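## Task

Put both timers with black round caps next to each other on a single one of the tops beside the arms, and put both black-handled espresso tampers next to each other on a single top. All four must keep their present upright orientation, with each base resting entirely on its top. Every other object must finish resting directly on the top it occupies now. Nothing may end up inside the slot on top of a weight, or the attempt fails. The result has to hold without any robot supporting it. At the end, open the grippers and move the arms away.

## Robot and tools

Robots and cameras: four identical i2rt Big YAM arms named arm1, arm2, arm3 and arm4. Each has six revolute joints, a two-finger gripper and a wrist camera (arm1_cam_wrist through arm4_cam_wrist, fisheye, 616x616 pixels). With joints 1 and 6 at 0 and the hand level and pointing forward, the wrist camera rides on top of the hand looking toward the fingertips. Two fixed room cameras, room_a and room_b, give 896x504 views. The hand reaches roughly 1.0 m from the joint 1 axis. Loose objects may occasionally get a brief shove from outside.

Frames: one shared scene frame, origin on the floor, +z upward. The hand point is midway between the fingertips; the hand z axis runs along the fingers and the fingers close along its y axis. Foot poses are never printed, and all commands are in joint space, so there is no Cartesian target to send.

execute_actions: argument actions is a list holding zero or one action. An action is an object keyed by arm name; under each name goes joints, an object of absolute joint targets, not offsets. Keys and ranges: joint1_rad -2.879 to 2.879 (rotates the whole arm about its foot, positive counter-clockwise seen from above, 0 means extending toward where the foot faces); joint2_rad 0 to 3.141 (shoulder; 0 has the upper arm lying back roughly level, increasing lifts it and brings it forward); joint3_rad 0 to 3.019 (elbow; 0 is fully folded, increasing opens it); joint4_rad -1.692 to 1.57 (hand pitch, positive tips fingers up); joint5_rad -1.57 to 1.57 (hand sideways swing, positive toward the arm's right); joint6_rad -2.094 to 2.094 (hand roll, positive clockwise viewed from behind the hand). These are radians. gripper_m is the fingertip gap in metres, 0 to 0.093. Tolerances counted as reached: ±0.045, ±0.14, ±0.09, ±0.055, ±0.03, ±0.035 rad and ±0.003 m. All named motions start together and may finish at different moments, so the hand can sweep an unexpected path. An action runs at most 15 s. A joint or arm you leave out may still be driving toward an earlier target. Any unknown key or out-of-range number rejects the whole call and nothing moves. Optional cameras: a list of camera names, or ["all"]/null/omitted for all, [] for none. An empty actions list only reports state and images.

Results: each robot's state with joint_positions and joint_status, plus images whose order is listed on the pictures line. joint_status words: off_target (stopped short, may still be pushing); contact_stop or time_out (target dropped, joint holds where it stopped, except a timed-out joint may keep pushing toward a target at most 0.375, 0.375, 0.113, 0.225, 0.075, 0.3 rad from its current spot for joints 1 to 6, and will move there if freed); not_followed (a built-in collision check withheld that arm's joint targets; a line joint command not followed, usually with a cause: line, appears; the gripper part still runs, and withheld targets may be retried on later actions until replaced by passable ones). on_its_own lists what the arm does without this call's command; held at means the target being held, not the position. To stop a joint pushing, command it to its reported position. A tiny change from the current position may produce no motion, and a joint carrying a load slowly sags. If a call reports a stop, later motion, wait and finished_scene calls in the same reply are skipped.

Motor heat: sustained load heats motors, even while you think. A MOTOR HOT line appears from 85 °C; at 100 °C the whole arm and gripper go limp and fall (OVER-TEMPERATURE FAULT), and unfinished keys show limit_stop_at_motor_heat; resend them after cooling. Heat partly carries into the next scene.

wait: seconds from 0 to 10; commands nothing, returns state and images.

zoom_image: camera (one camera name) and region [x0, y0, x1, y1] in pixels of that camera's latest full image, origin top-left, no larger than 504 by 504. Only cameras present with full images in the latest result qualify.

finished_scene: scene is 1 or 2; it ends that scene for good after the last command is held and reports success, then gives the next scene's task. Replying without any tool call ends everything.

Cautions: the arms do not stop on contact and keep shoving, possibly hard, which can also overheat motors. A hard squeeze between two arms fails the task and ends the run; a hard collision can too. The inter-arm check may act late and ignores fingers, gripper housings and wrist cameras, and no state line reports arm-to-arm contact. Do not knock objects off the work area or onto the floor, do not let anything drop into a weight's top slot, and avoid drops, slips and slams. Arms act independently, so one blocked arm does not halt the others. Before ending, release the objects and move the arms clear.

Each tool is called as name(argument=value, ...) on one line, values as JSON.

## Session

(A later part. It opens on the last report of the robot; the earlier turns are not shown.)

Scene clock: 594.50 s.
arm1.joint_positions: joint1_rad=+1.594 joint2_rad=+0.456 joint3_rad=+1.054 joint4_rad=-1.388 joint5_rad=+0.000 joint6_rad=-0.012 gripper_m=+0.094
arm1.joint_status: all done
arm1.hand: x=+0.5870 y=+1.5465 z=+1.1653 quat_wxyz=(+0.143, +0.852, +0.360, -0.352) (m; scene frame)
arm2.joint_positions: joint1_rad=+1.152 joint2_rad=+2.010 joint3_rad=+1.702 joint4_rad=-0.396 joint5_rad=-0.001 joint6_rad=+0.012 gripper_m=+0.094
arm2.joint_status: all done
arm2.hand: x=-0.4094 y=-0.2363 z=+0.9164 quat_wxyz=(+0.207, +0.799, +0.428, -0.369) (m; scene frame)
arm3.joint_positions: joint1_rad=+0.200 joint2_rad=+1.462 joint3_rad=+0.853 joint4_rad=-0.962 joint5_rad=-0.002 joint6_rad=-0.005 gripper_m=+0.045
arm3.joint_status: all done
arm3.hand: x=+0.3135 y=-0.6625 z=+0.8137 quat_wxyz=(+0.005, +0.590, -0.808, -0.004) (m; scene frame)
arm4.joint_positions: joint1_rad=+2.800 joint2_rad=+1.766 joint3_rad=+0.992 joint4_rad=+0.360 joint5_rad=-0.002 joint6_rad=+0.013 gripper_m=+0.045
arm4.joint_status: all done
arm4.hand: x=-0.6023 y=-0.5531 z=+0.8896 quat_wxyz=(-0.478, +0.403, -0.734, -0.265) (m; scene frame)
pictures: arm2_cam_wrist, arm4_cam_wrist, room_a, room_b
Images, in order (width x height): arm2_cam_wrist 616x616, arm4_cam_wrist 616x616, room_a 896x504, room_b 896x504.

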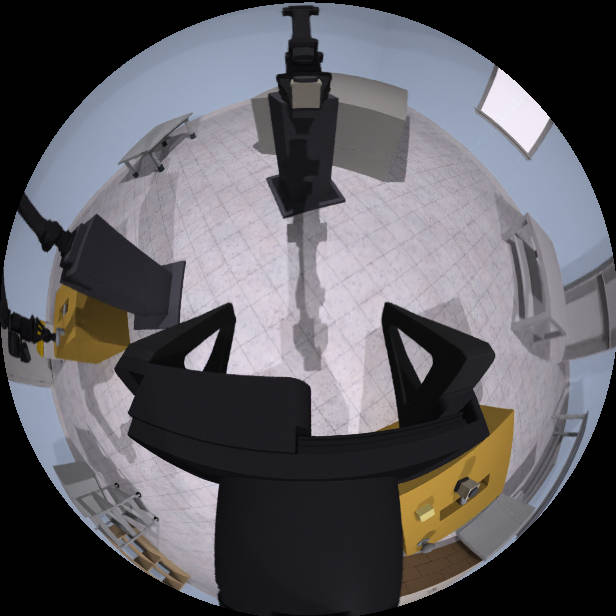

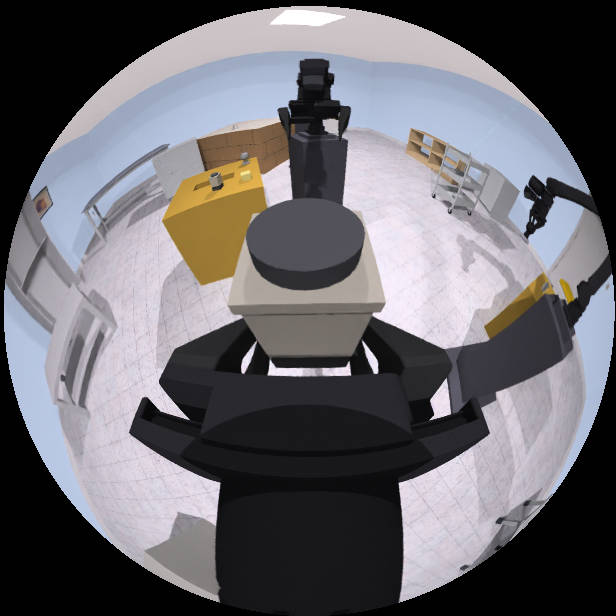

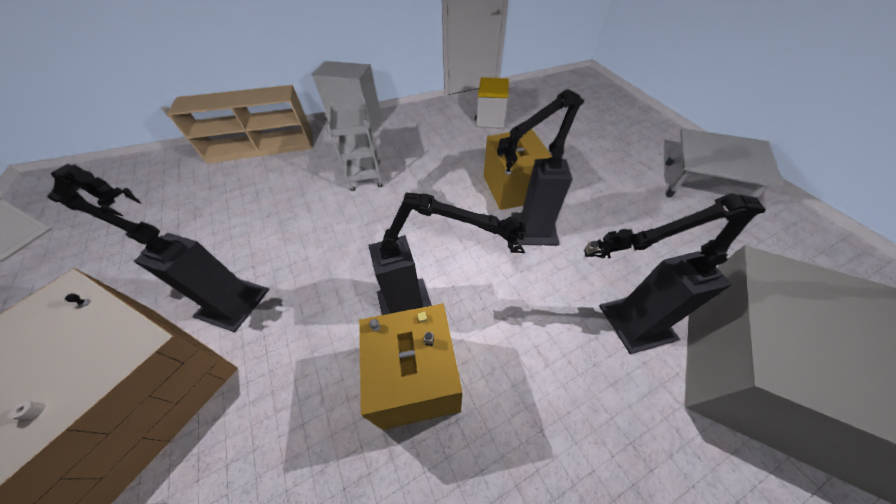

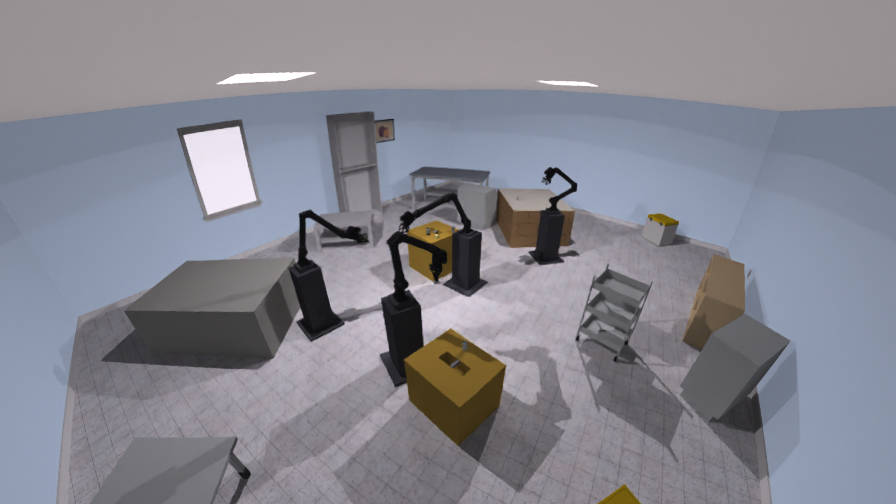

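execute_actions(actions=[{"arm2": {"joints": {"joint1_rad": 1.17}}, "arm4": {"joints": {"joint2_rad": 2.565, "joint3_rad": 2.185, "joint4_rad": 0.012}}}], cameras=["arm2_cam_wrist", "arm4_cam_wrist", "room_a"])

Scene clock: 609.37 s.
arm1.joint_positions: joint1_rad=+1.594 joint2_rad=+0.456 joint3_rad=+1.054 joint4_rad=-1.388 joint5_rad=+0.000 joint6_rad=-0.012 gripper_m=+0.094
arm1.joint_status: not commanded
arm1.hand: x=+0.5870 y=+1.5465 z=+1.1653 quat_wxyz=(+0.143, +0.852, +0.360, -0.352) (m; scene frame)
arm2.joint_positions: joint1_rad=+1.161 joint2_rad=+2.010 joint3_rad=+1.702 joint4_rad=-0.396 joint5_rad=-0.001 joint6_rad=+0.012 gripper_m=+0.094
arm2.joint_status: all done
arm2.hand: x=-0.4035 y=-0.2401 z=+0.9164 quat_wxyz=(+0.209, +0.797, +0.431, -0.368) (m; scene frame)
arm3.joint_positions: joint1_rad=+0.200 joint2_rad=+1.462 joint3_rad=+0.853 joint4_rad=-0.962 joint5_rad=-0.002 joint6_rad=-0.005 gripper_m=+0.045
arm3.joint_status: not commanded
arm3.hand: x=+0.3135 y=-0.6625 z=+0.8137 quat_wxyz=(+0.005, +0.590, -0.808, -0.004) (m; scene frame)
arm4.joint_positions: joint1_rad=+2.800 joint2_rad=+2.580 joint3_rad=+2.133 joint4_rad=+0.017 joint5_rad=-0.002 joint6_rad=+0.013 gripper_m=+0.045
arm4.joint_status: all done
arm4.hand: x=-0.4493 y=-0.3117 z=+0.7726 quat_wxyz=(-0.471, +0.405, -0.738, -0.261) (m; scene frame)
pictures: arm2_cam_wrist, arm4_cam_wrist, room_a
Images, in order (width x height): arm2_cam_wrist 616x616, arm4_cam_wrist 616x616, room_a 896x504.

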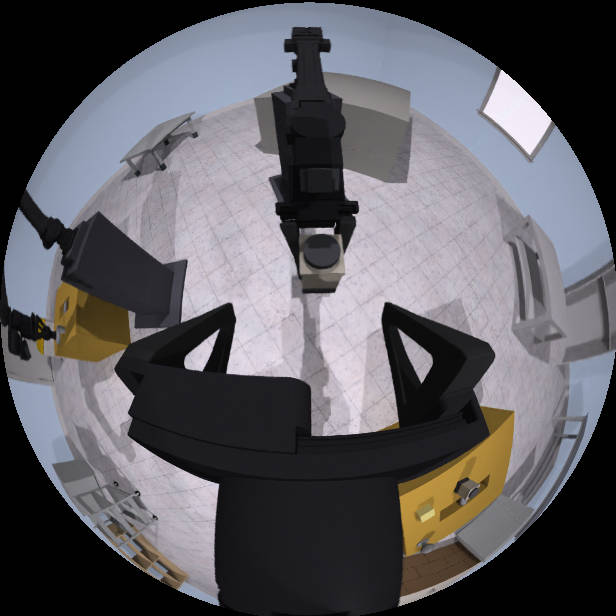

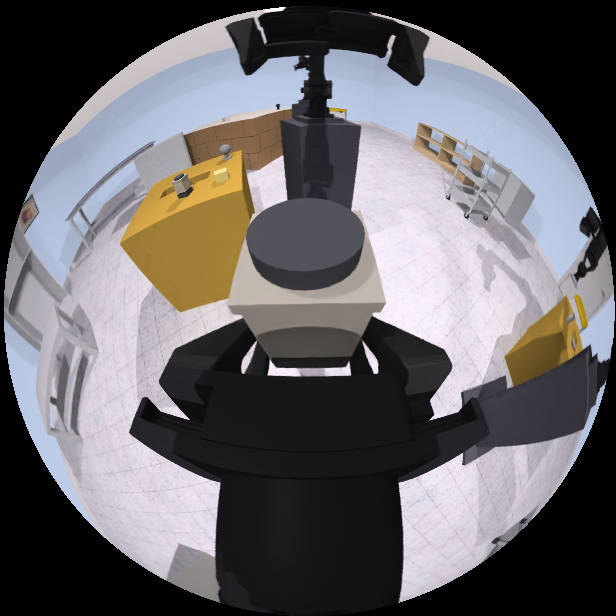

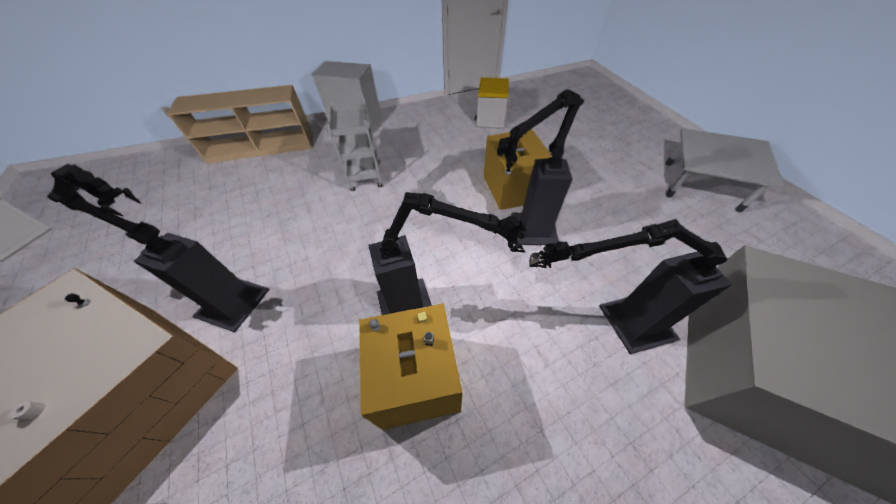

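execute_actions(actions=[])

Scene clock: 629.77 s.
arm1.joint_positions: joint1_rad=+1.594 joint2_rad=+0.456 joint3_rad=+1.054 joint4_rad=-1.388 joint5_rad=+0.000 joint6_rad=-0.012 gripper_m=+0.094
arm1.joint_status: not commanded
arm1.hand: x=+0.5870 y=+1.5465 z=+1.1653 quat_wxyz=(+0.143, +0.852, +0.360, -0.352) (m; scene frame)
arm2.joint_positions: joint1_rad=+1.161 joint2_rad=+2.010 joint3_rad=+1.702 joint4_rad=-0.396 joint5_rad=-0.001 joint6_rad=+0.012 gripper_m=+0.094
arm2.joint_status: all done
arm2.hand: x=-0.4035 y=-0.2401 z=+0.9164 quat_wxyz=(+0.209, +0.797, +0.431, -0.368) (m; scene frame)
arm3.joint_positions: joint1_rad=+0.200 joint2_rad=+1.462 joint3_rad=+0.853 joint4_rad=-0.962 joint5_rad=-0.002 joint6_rad=-0.005 gripper_m=+0.045
arm3.joint_status: not commanded
arm3.hand: x=+0.3135 y=-0.6625 z=+0.8137 quat_wxyz=(+0.005, +0.590, -0.808, -0.004) (m; scene frame)
arm4.joint_positions: joint1_rad=+2.800 joint2_rad=+2.580 joint3_rad=+2.133 joint4_rad=+0.017 joint5_rad=-0.002 joint6_rad=+0.013 gripper_m=+0.045
arm4.joint_status: all done
arm4.hand: x=-0.4493 y=-0.3117 z=+0.7726 quat_wxyz=(-0.471, +0.405, -0.738, -0.261) (m; scene frame)
pictures: arm1_cam_wrist, arm2_cam_wrist, arm3_cam_wrist, arm4_cam_wrist, room_a, room_b
Images, in order (width x height): arm1_cam_wrist 616x616, arm2_cam_wrist 616x616, arm3_cam_wrist 616x616, arm4_cam_wrist 616x616, room_a 896x504, room_b 896x504.

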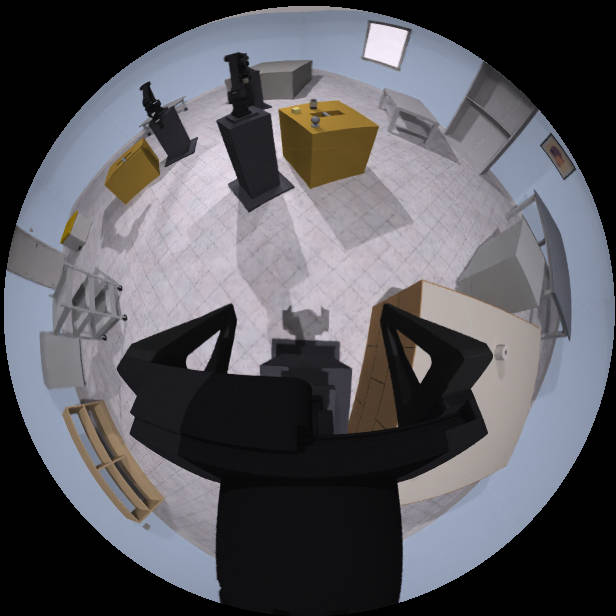

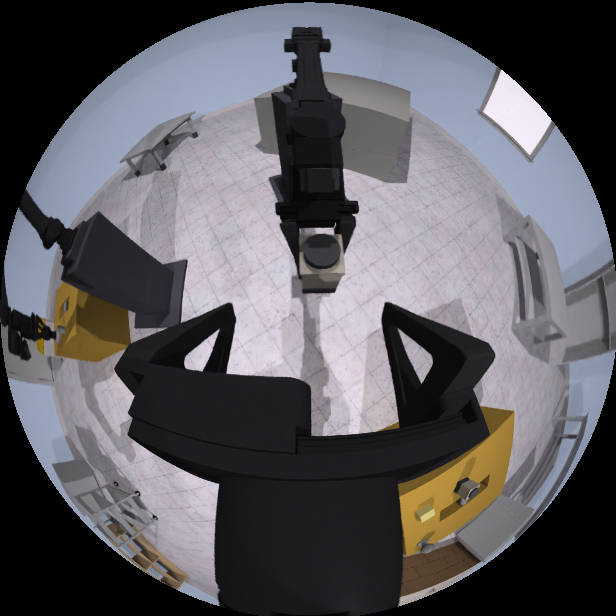

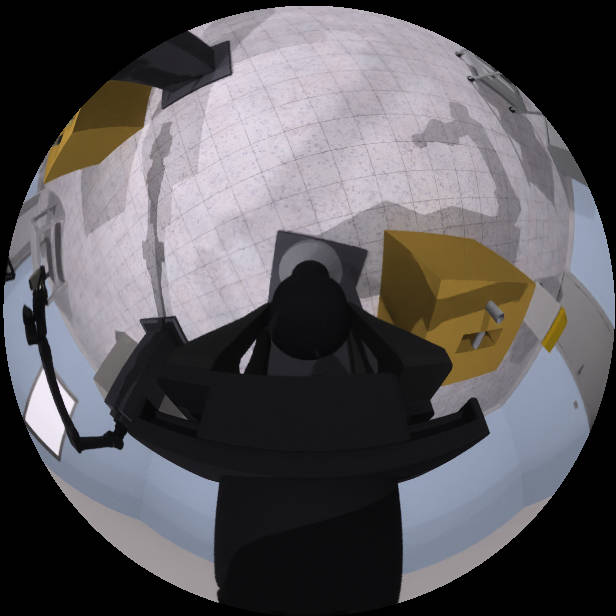

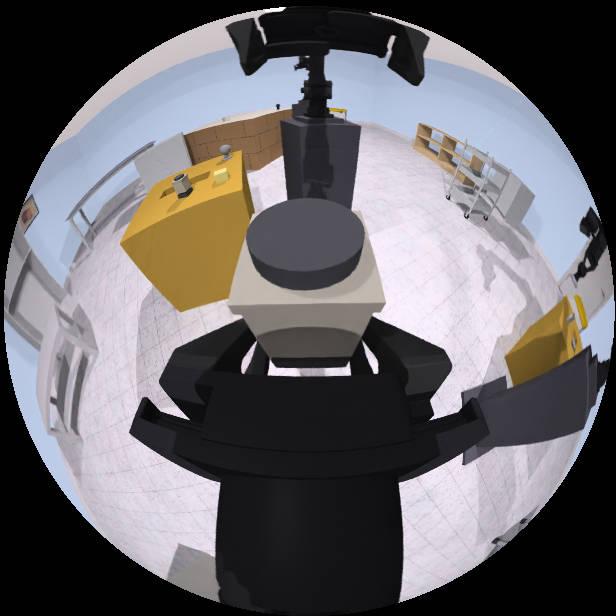

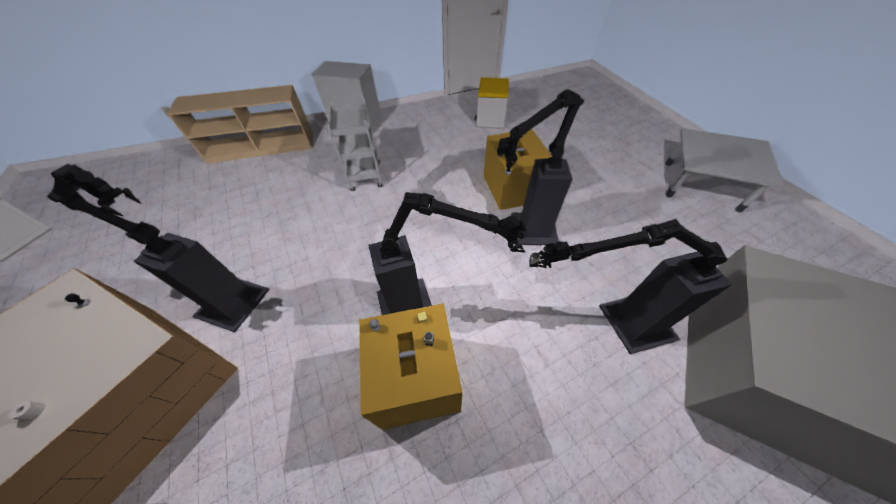

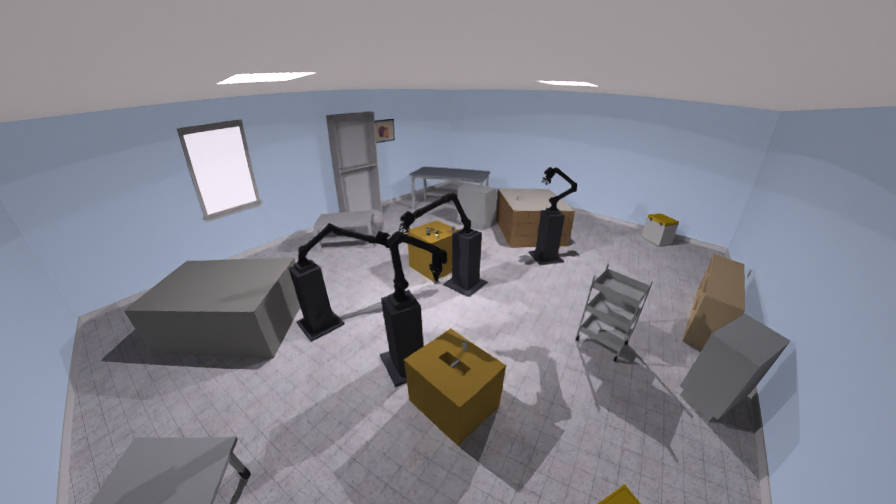

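execute_actions(actions=[{"arm2": {"joints": {"joint1_rad": 1.142, "joint2_rad": 2.21, "joint3_rad": 1.925, "joint4_rad": -0.36}}}], cameras=["arm2_cam_wrist", "arm4_cam_wrist", "room_a"])

Scene clock: 645.47 s.
arm1.joint_positions: joint1_rad=+1.594 joint2_rad=+0.456 joint3_rad=+1.054 joint4_rad=-1.388 joint5_rad=+0.000 joint6_rad=-0.012 gripper_m=+0.094
arm1.joint_status: not commanded
arm1.hand: x=+0.5870 y=+1.5465 z=+1.1653 quat_wxyz=(+0.143, +0.852, +0.360, -0.352) (m; scene frame)
arm2.joint_positions: joint1_rad=+1.150 joint2_rad=+2.208 joint3_rad=+1.885 joint4_rad=-0.373 joint5_rad=-0.001 joint6_rad=+0.012 gripper_m=+0.094
arm2.joint_status: all done
arm2.hand: x=-0.4420 y=-0.2837 z=+0.8636 quat_wxyz=(+0.209, +0.798, +0.426, -0.373) (m; scene frame)
arm3.joint_positions: joint1_rad=+0.200 joint2_rad=+1.462 joint3_rad=+0.853 joint4_rad=-0.962 joint5_rad=-0.002 joint6_rad=-0.005 gripper_m=+0.045
arm3.joint_status: not commanded
arm3.hand: x=+0.3135 y=-0.6625 z=+0.8137 quat_wxyz=(+0.005, +0.590, -0.808, -0.004) (m; scene frame)
arm4.joint_positions: joint1_rad=+2.800 joint2_rad=+2.580 joint3_rad=+2.133 joint4_rad=+0.017 joint5_rad=-0.002 joint6_rad=+0.013 gripper_m=+0.045
arm4.joint_status: not commanded
arm4.hand: x=-0.4493 y=-0.3117 z=+0.7726 quat_wxyz=(-0.471, +0.405, -0.738, -0.261) (m; scene frame)
pictures: arm2_cam_wrist, arm4_cam_wrist, room_a
Images, in order (width x height): arm2_cam_wrist 616x616, arm4_cam_wrist 616x616, room_a 896x504.

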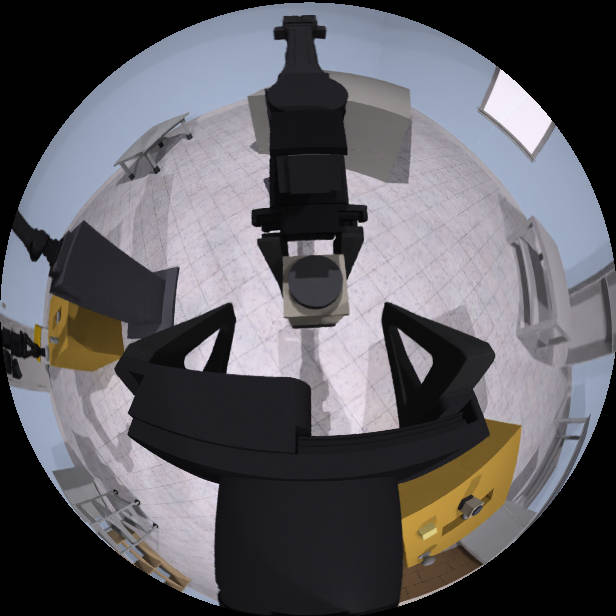

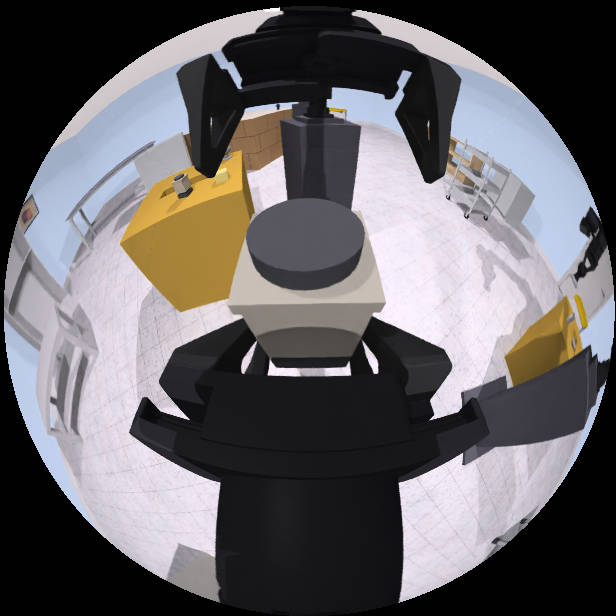

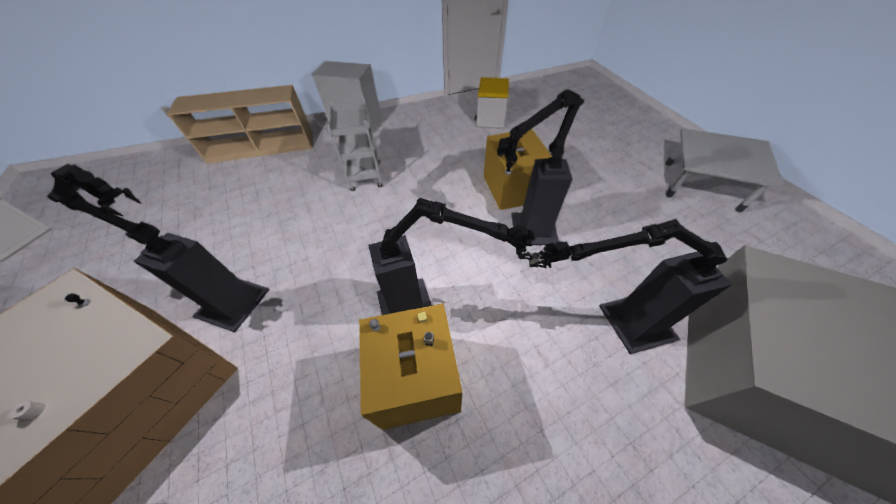

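execute_actions(actions=[{"arm2": {"joints": {"joint1_rad": 1.136, "joint2_rad": 2.292, "joint3_rad": 2.016, "joint4_rad": -0.39}}}], cameras=["arm2_cam_wrist", "arm4_cam_wrist", "room_a"])

Scene clock: 676.27 s.
arm1.joint_positions: joint1_rad=+1.594 joint2_rad=+0.456 joint3_rad=+1.054 joint4_rad=-1.388 joint5_rad=+0.000 joint6_rad=-0.012 gripper_m=+0.094
arm1.joint_status: not commanded
arm1.hand: x=+0.5870 y=+1.5465 z=+1.1653 quat_wxyz=(+0.143, +0.852, +0.360, -0.352) (m; scene frame)
arm2.joint_positions: joint1_rad=+1.146 joint2_rad=+2.266 joint3_rad=+1.967 joint4_rad=-0.375 joint5_rad=-0.001 joint6_rad=+0.012 gripper_m=+0.094
arm2.joint_status: all done
arm2.hand: x=-0.4565 y=-0.2993 z=+0.8594 quat_wxyz=(+0.212, +0.795, +0.422, -0.381) (m; scene frame)
arm3.joint_positions: joint1_rad=+0.200 joint2_rad=+1.462 joint3_rad=+0.853 joint4_rad=-0.962 joint5_rad=-0.002 joint6_rad=-0.005 gripper_m=+0.045
arm3.joint_status: not commanded
arm3.hand: x=+0.3135 y=-0.6625 z=+0.8137 quat_wxyz=(+0.005, +0.590, -0.808, -0.004) (m; scene frame)
arm4.joint_positions: joint1_rad=+2.800 joint2_rad=+2.580 joint3_rad=+2.133 joint4_rad=+0.017 joint5_rad=-0.002 joint6_rad=+0.013 gripper_m=+0.045
arm4.joint_status: not commanded
arm4.hand: x=-0.4493 y=-0.3117 z=+0.7726 quat_wxyz=(-0.471, +0.405, -0.738, -0.261) (m; scene frame)
pictures: arm2_cam_wrist, arm4_cam_wrist, room_a
Images, in order (width x height): arm2_cam_wrist 616x616, arm4_cam_wrist 616x616, room_a 896x504.

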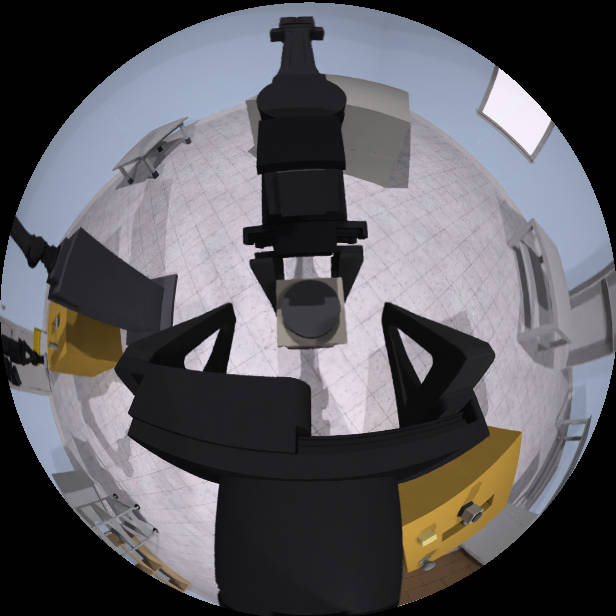

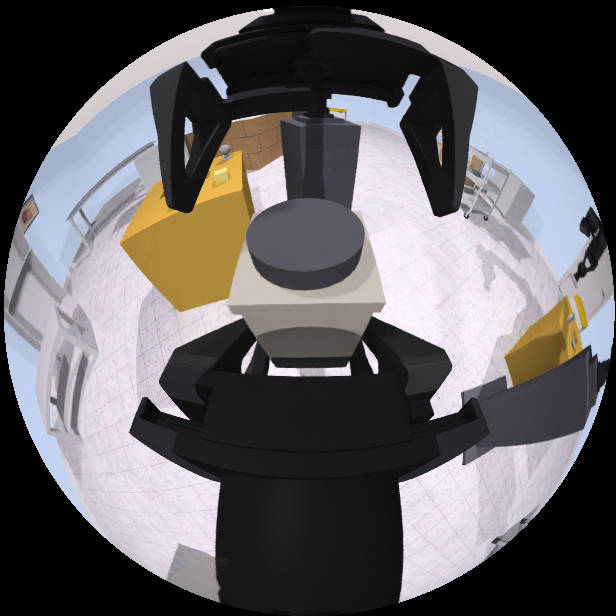

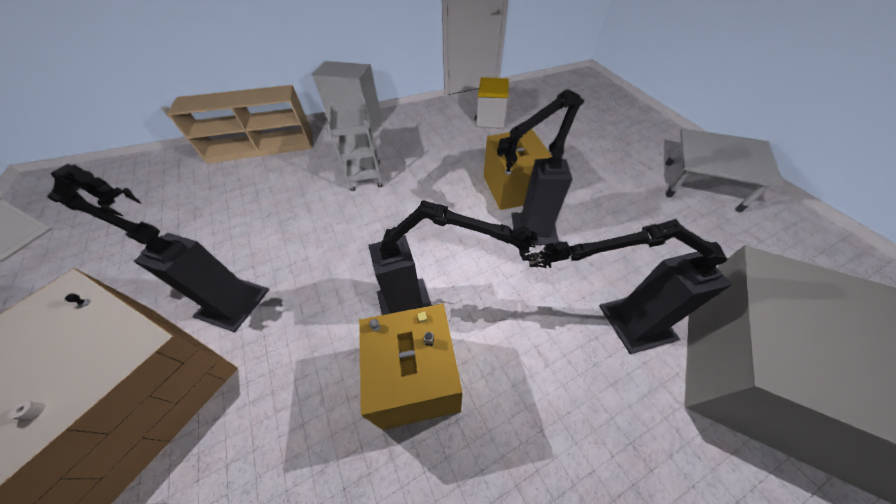

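execute_actions(actions=[], cameras=[])

Scene clock: 687.00 s.
arm1.joint_positions: joint1_rad=+1.594 joint2_rad=+0.456 joint3_rad=+1.054 joint4_rad=-1.388 joint5_rad=+0.000 joint6_rad=-0.012 gripper_m=+0.094
arm1.joint_status: not commanded
arm1.hand: x=+0.5870 y=+1.5465 z=+1.1653 quat_wxyz=(+0.143, +0.852, +0.360, -0.352) (m; scene frame)
arm2.joint_positions: joint1_rad=+1.146 joint2_rad=+2.266 joint3_rad=+1.967 joint4_rad=-0.375 joint5_rad=-0.001 joint6_rad=+0.012 gripper_m=+0.094
arm2.joint_status: all done
arm2.hand: x=-0.4565 y=-0.2993 z=+0.8594 quat_wxyz=(+0.212, +0.795, +0.422, -0.381) (m; scene frame)
arm3.joint_positions: joint1_rad=+0.200 joint2_rad=+1.462 joint3_rad=+0.853 joint4_rad=-0.962 joint5_rad=-0.002 joint6_rad=-0.005 gripper_m=+0.045
arm3.joint_status: not commanded
arm3.hand: x=+0.3135 y=-0.6625 z=+0.8137 quat_wxyz=(+0.005, +0.590, -0.808, -0.004) (m; scene frame)
arm4.joint_positions: joint1_rad=+2.800 joint2_rad=+2.580 joint3_rad=+2.133 joint4_rad=+0.017 joint5_rad=-0.002 joint6_rad=+0.013 gripper_m=+0.045
arm4.joint_status: not commanded
arm4.hand: x=-0.4493 y=-0.3117 z=+0.7726 quat_wxyz=(-0.471, +0.405, -0.738, -0.261) (m; scene frame)
pictures: none
No camera images: the call's "cameras" was empty. Leave "cameras" out to get every camera's image.

execute_actions(actions=[{"arm2": {"joints": {"joint2_rad": 2.375, "joint3_rad": 2.10, "joint4_rad": -0.40}}}], cameras=["arm2_cam_wrist", "arm4_cam_wrist", "room_a"])

Scene clock: 694.90 s.
arm1.joint_positions: joint1_rad=+1.594 joint2_rad=+0.456 joint3_rad=+1.054 joint4_rad=-1.388 joint5_rad=+0.000 joint6_rad=-0.012 gripper_m=+0.094
arm1.joint_status: not commanded
arm1.hand: x=+0.5870 y=+1.5465 z=+1.1653 quat_wxyz=(+0.143, +0.852, +0.360, -0.352) (m; scene frame)
arm2.joint_positions: joint1_rad=+1.146 joint2_rad=+2.357 joint3_rad=+2.052 joint4_rad=-0.386 joint5_rad=-0.001 joint6_rad=+0.012 gripper_m=+0.094
arm2.joint_status: all done
arm2.hand: x=-0.4664 y=-0.3147 z=+0.8268 quat_wxyz=(+0.209, +0.798, +0.424, -0.375) (m; scene frame)
arm3.joint_positions: joint1_rad=+0.200 joint2_rad=+1.462 joint3_rad=+0.853 joint4_rad=-0.962 joint5_rad=-0.002 joint6_rad=-0.005 gripper_m=+0.045
arm3.joint_status: not commanded
arm3.hand: x=+0.3135 y=-0.6625 z=+0.8137 quat_wxyz=(+0.005, +0.590, -0.808, -0.004) (m; scene frame)
arm4.joint_positions: joint1_rad=+2.800 joint2_rad=+2.580 joint3_rad=+2.133 joint4_rad=+0.017 joint5_rad=-0.002 joint6_rad=+0.013 gripper_m=+0.045
arm4.joint_status: not commanded
arm4.hand: x=-0.4493 y=-0.3117 z=+0.7726 quat_wxyz=(-0.471, +0.405, -0.738, -0.261) (m; scene frame)
pictures: arm2_cam_wrist, arm4_cam_wrist, room_a
Images, in order (width x height): arm2_cam_wrist 616x616, arm4_cam_wrist 616x616, room_a 896x504.

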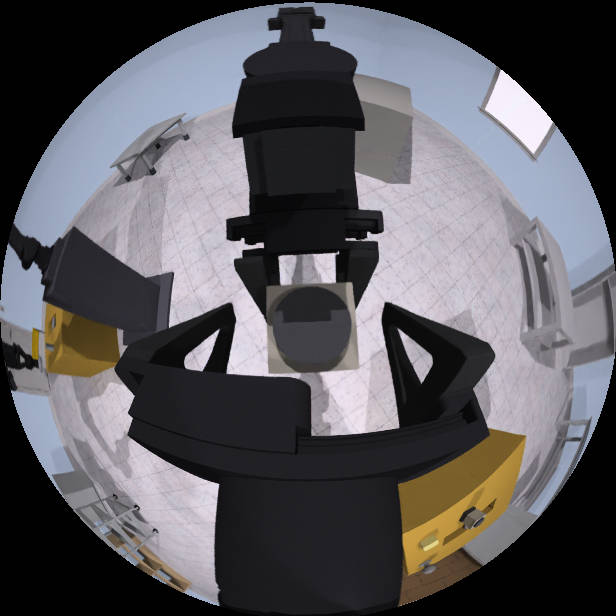

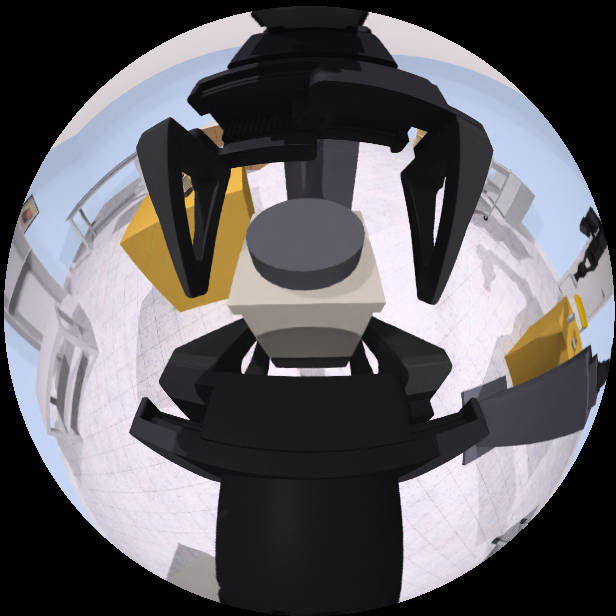

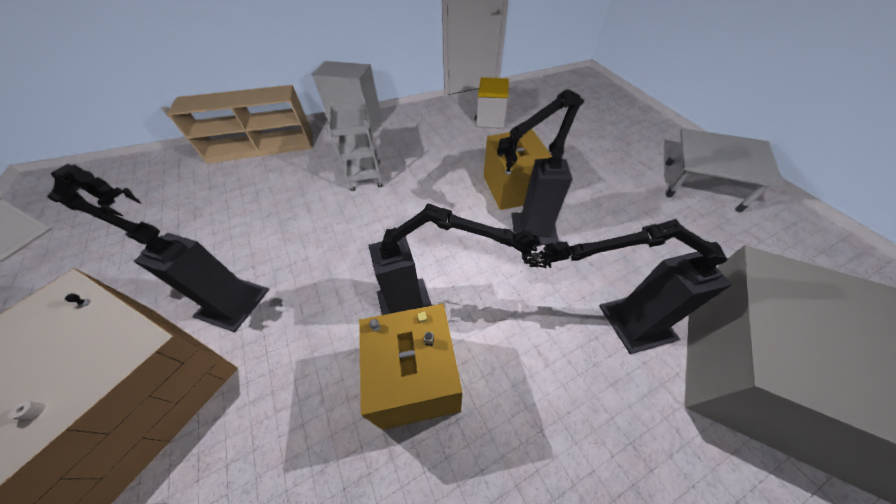

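zoom_image(camera="arm4_cam_wrist", region=[130, 150, 490, 420])

zoom_image(camera="room_a", region=[490, 215, 590, 285])

Region (130, 150, 490, 420) of arm4_cam_wrist's 616x616 image, scaled by 1.400, with more detail than that image has; it fills the top 378 rows of this view, and the rest is white.

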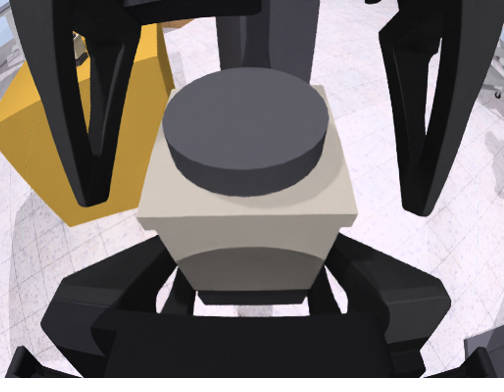

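Region (490, 215, 590, 285) of room_a's 896x504 image, scaled by 5.040, with more detail than that image has; it fills the top 353 rows of this view, and the rest is white.

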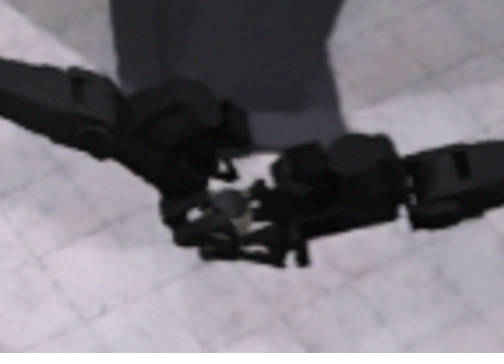

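execute_actions(actions=[{"arm2": {"joints": {"gripper_m": 0.035}}}], cameras=["arm2_cam_wrist", "arm4_cam_wrist"])

Scene clock: 710.70 s.
arm1.joint_positions: joint1_rad=+1.594 joint2_rad=+0.456 joint3_rad=+1.054 joint4_rad=-1.388 joint5_rad=+0.000 joint6_rad=-0.012 gripper_m=+0.094
arm1.joint_status: not commanded
arm1.hand: x=+0.5870 y=+1.5465 z=+1.1653 quat_wxyz=(+0.143, +0.852, +0.360, -0.352) (m; scene frame)
arm2.joint_positions: joint1_rad=+1.145 joint2_rad=+2.357 joint3_rad=+2.052 joint4_rad=-0.386 joint5_rad=-0.004 joint6_rad=+0.004 gripper_m=+0.047
arm2.joint_status: gripper_m off_target (ended at +0.047, target +0.035)
arm2.hand: x=-0.4666 y=-0.3146 z=+0.8268 quat_wxyz=(+0.208, +0.796, +0.427, -0.375) (m; scene frame)
arm3.joint_positions: joint1_rad=+0.200 joint2_rad=+1.462 joint3_rad=+0.853 joint4_rad=-0.962 joint5_rad=-0.002 joint6_rad=-0.005 gripper_m=+0.045
arm3.joint_status: not commanded
arm3.hand: x=+0.3135 y=-0.6625 z=+0.8137 quat_wxyz=(+0.005, +0.590, -0.808, -0.004) (m; scene frame)
arm4.joint_positions: joint1_rad=+2.799 joint2_rad=+2.580 joint3_rad=+2.133 joint4_rad=+0.017 joint5_rad=+0.003 joint6_rad=+0.013 gripper_m=+0.045
arm4.joint_status: not commanded
arm4.hand: x=-0.4479 y=-0.3125 z=+0.7726 quat_wxyz=(-0.473, +0.404, -0.739, -0.259) (m; scene frame)
pictures: arm2_cam_wrist, arm4_cam_wrist
Images, in order (width x height): arm2_cam_wrist 616x616, arm4_cam_wrist 616x616.

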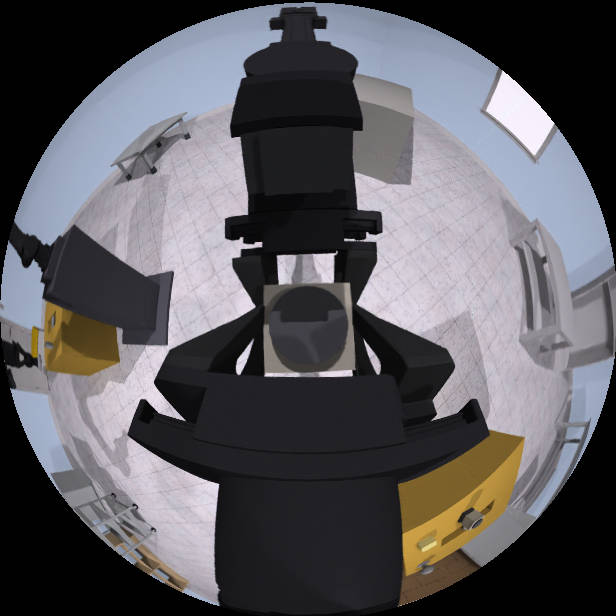

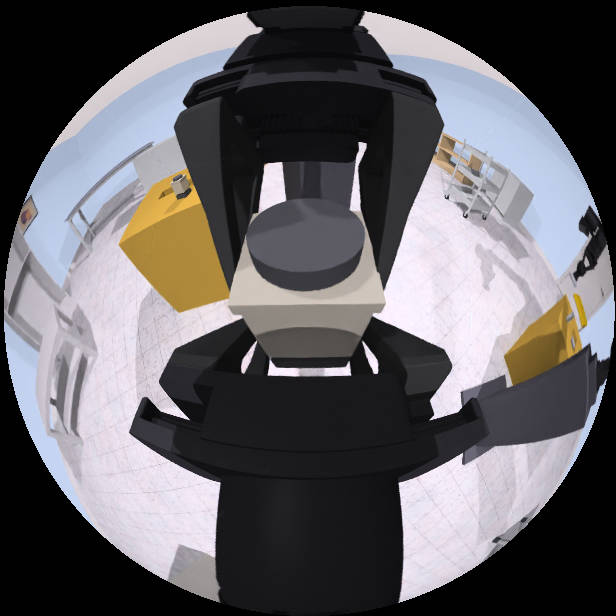

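execute_actions(actions=[{"arm4": {"joints": {"gripper_m": 0.085}}}], cameras=["arm2_cam_wrist", "arm4_cam_wrist"])

Scene clock: 717.63 s.
arm1.joint_positions: joint1_rad=+1.594 joint2_rad=+0.456 joint3_rad=+1.054 joint4_rad=-1.388 joint5_rad=+0.000 joint6_rad=-0.012 gripper_m=+0.094
arm1.joint_status: not commanded
arm1.hand: x=+0.5870 y=+1.5465 z=+1.1653 quat_wxyz=(+0.143, +0.852, +0.360, -0.352) (m; scene frame)
arm2.joint_positions: joint1_rad=+1.145 joint2_rad=+2.358 joint3_rad=+2.052 joint4_rad=-0.388 joint5_rad=-0.002 joint6_rad=+0.004 gripper_m=+0.047
arm2.joint_status: not commanded
arm2.hand: x=-0.4669 y=-0.3139 z=+0.8256 quat_wxyz=(+0.207, +0.797, +0.427, -0.374) (m; scene frame)
arm3.joint_positions: joint1_rad=+0.200 joint2_rad=+1.462 joint3_rad=+0.853 joint4_rad=-0.962 joint5_rad=-0.002 joint6_rad=-0.005 gripper_m=+0.045
arm3.joint_status: not commanded
arm3.hand: x=+0.3135 y=-0.6625 z=+0.8137 quat_wxyz=(+0.005, +0.590, -0.808, -0.004) (m; scene frame)
arm4.joint_positions: joint1_rad=+2.799 joint2_rad=+2.580 joint3_rad=+2.133 joint4_rad=+0.017 joint5_rad=+0.002 joint6_rad=+0.013 gripper_m=+0.085
arm4.joint_status: all done
arm4.hand: x=-0.4481 y=-0.3124 z=+0.7726 quat_wxyz=(-0.472, +0.404, -0.739, -0.259) (m; scene frame)
pictures: arm2_cam_wrist, arm4_cam_wrist
Images, in order (width x height): arm2_cam_wrist 616x616, arm4_cam_wrist 616x616.

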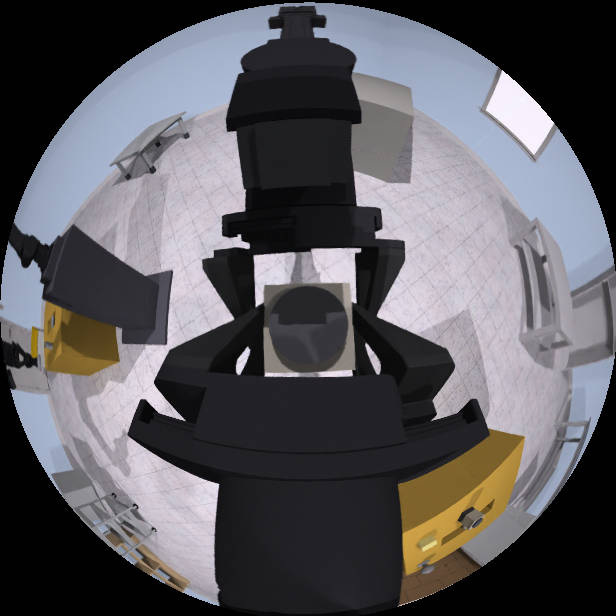

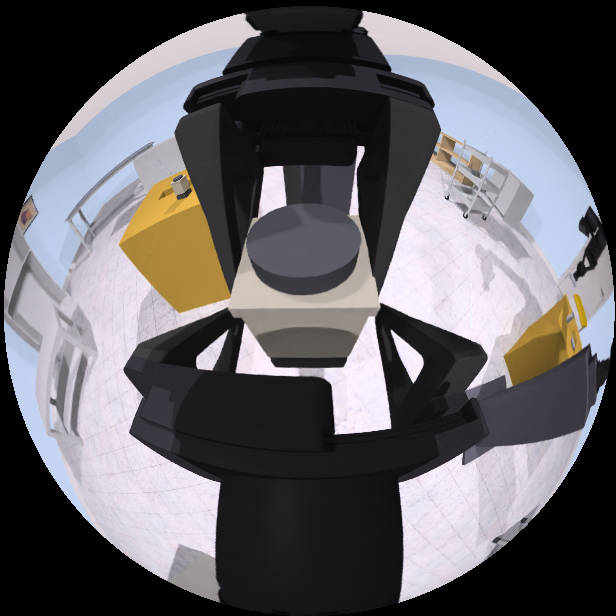

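execute_actions(actions=[{"arm2": {"joints": {"joint2_rad": 2.0, "joint3_rad": 1.6, "joint4_rad": -0.29}}, "arm4": {"joints": {"joint3_rad": 1.8}}}], cameras=["arm2_cam_wrist", "room_a"])

Scene clock: 749.07 s.
arm1.joint_positions: joint1_rad=+1.594 joint2_rad=+0.456 joint3_rad=+1.054 joint4_rad=-1.388 joint5_rad=+0.000 joint6_rad=-0.012 gripper_m=+0.094
arm1.joint_status: not commanded
arm1.hand: x=+0.5870 y=+1.5465 z=+1.1653 quat_wxyz=(+0.143, +0.852, +0.360, -0.352) (m; scene frame)
arm2.joint_positions: joint1_rad=+1.145 joint2_rad=+1.999 joint3_rad=+1.594 joint4_rad=-0.310 joint5_rad=-0.002 joint6_rad=+0.004 gripper_m=+0.047
arm2.joint_status: all done
arm2.hand: x=-0.4045 y=-0.2184 z=+0.8830 quat_wxyz=(+0.203, +0.801, +0.429, -0.366) (m; scene frame)
arm3.joint_positions: joint1_rad=+0.200 joint2_rad=+1.462 joint3_rad=+0.853 joint4_rad=-0.962 joint5_rad=-0.002 joint6_rad=-0.005 gripper_m=+0.045
arm3.joint_status: not commanded
arm3.hand: x=+0.3135 y=-0.6625 z=+0.8137 quat_wxyz=(+0.005, +0.590, -0.808, -0.004) (m; scene frame)
arm4.joint_positions: joint1_rad=+2.799 joint2_rad=+2.590 joint3_rad=+1.781 joint4_rad=+0.017 joint5_rad=+0.002 joint6_rad=+0.013 gripper_m=+0.085
arm4.joint_status: all done
arm4.hand: x=-0.5162 y=-0.4238 z=+0.5858 quat_wxyz=(-0.333, +0.443, -0.812, -0.181) (m; scene frame)
pictures: arm2_cam_wrist, room_a
Images, in order (width x height): arm2_cam_wrist 616x616, room_a 896x504.

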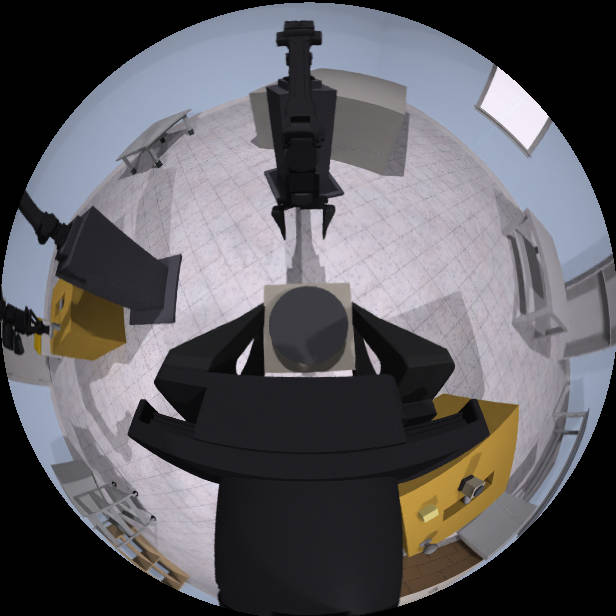

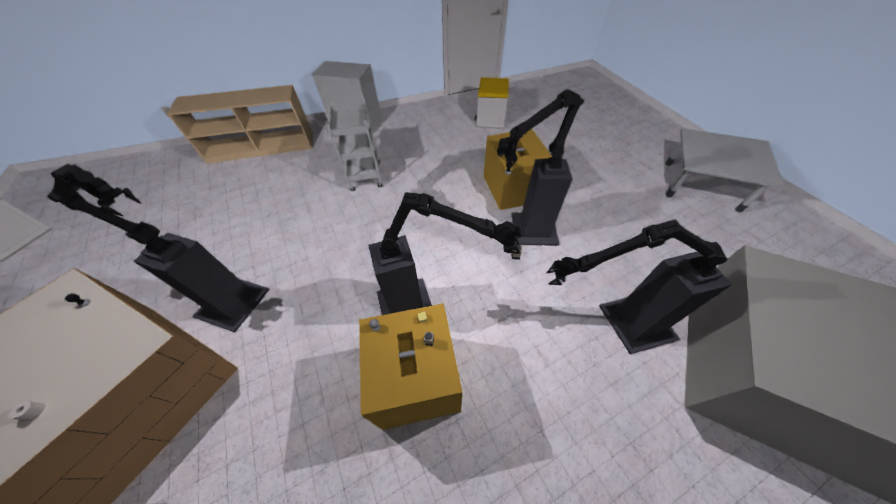

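execute_actions(actions=[{"arm2": {"joints": {"joint1_rad": 0.125, "joint2_rad": 2.115, "joint3_rad": 1.325, "joint4_rad": 0.093}}, "arm3": {"joints": {"joint1_rad": 0.645, "joint2_rad": 1.70, "joint3_rad": 1.36, "joint4_rad": -1.20}}, "arm4": {"joints": {"joint2_rad": 2.1, "joint3_rad": 1.3}}}], cameras=["arm2_cam_wrist", "arm3_cam_wrist", "room_a", "room_b"])

Scene clock: 794.57 s.
arm1.joint_positions: joint1_rad=+1.594 joint2_rad=+0.456 joint3_rad=+1.054 joint4_rad=-1.388 joint5_rad=+0.000 joint6_rad=-0.012 gripper_m=+0.094
arm1.joint_status: not commanded
arm1.hand: x=+0.5870 y=+1.5465 z=+1.1653 quat_wxyz=(+0.143, +0.852, +0.360, -0.352) (m; scene frame)
arm2.joint_positions: joint1_rad=+0.122 joint2_rad=+2.119 joint3_rad=+1.314 joint4_rad=+0.072 joint5_rad=+0.001 joint6_rad=+0.004 gripper_m=+0.047
arm2.joint_status: all done
arm2.hand: x=-0.7014 y=+0.4551 z=+0.7195 quat_wxyz=(-0.002, +0.913, -0.020, -0.406) (m; scene frame)
arm3.joint_positions: joint1_rad=+0.653 joint2_rad=+1.716 joint3_rad=+1.313 joint4_rad=-1.193 joint5_rad=-0.002 joint6_rad=-0.005 gripper_m=+0.045
arm3.joint_status: all done
arm3.hand: x=+0.1348 y=-0.5215 z=+0.8656 quat_wxyz=(+0.012, +0.756, -0.655, +0.004) (m; scene frame)
arm4.joint_positions: joint1_rad=+2.799 joint2_rad=+2.105 joint3_rad=+1.295 joint4_rad=+0.017 joint5_rad=+0.002 joint6_rad=+0.013 gripper_m=+0.085
arm4.joint_status: all done
arm4.hand: x=-0.5744 y=-0.5137 z=+0.7361 quat_wxyz=(-0.332, +0.444, -0.813, -0.180) (m; scene frame)
pictures: arm2_cam_wrist, arm3_cam_wrist, room_a, room_b
Images, in order (width x height): arm2_cam_wrist 616x616, arm3_cam_wrist 616x616, room_a 896x504, room_b 896x504.

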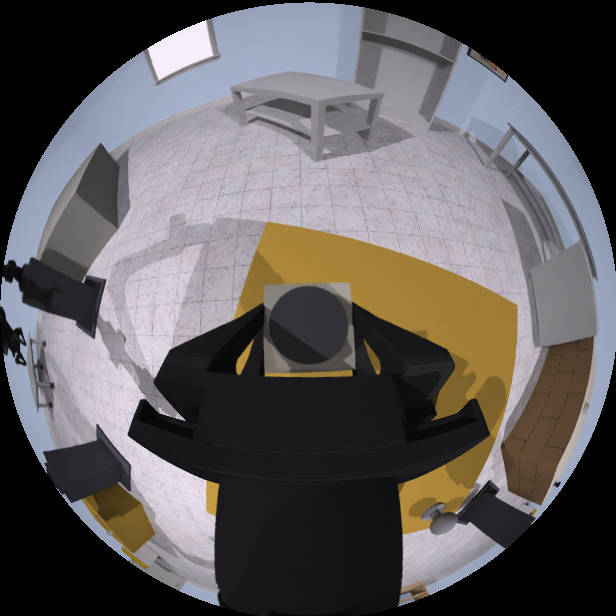

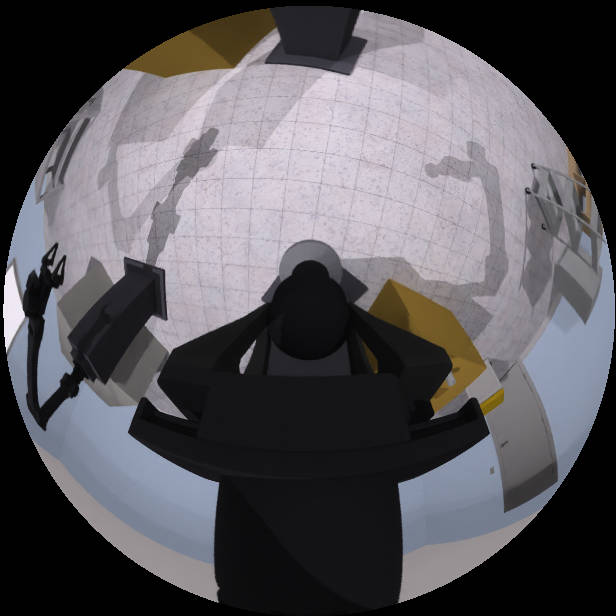

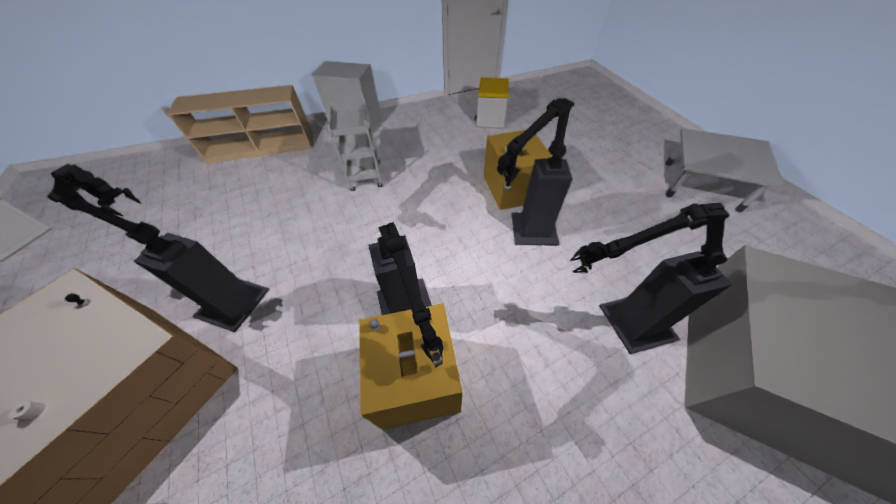

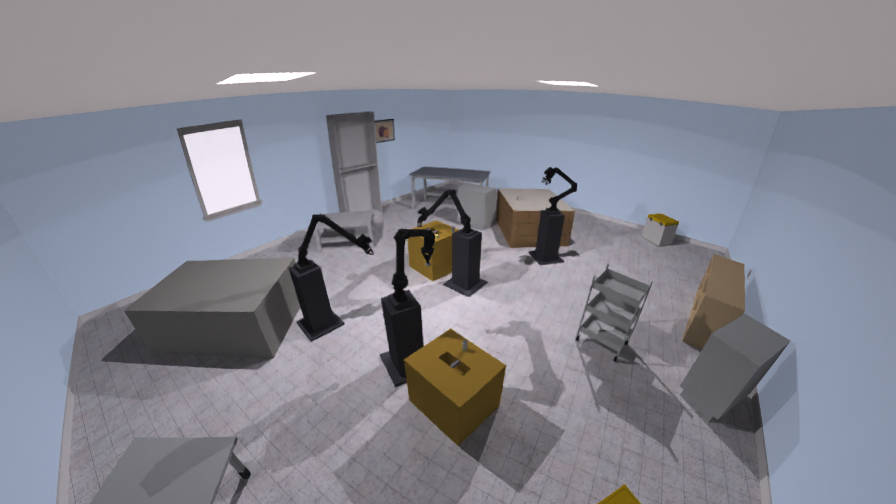

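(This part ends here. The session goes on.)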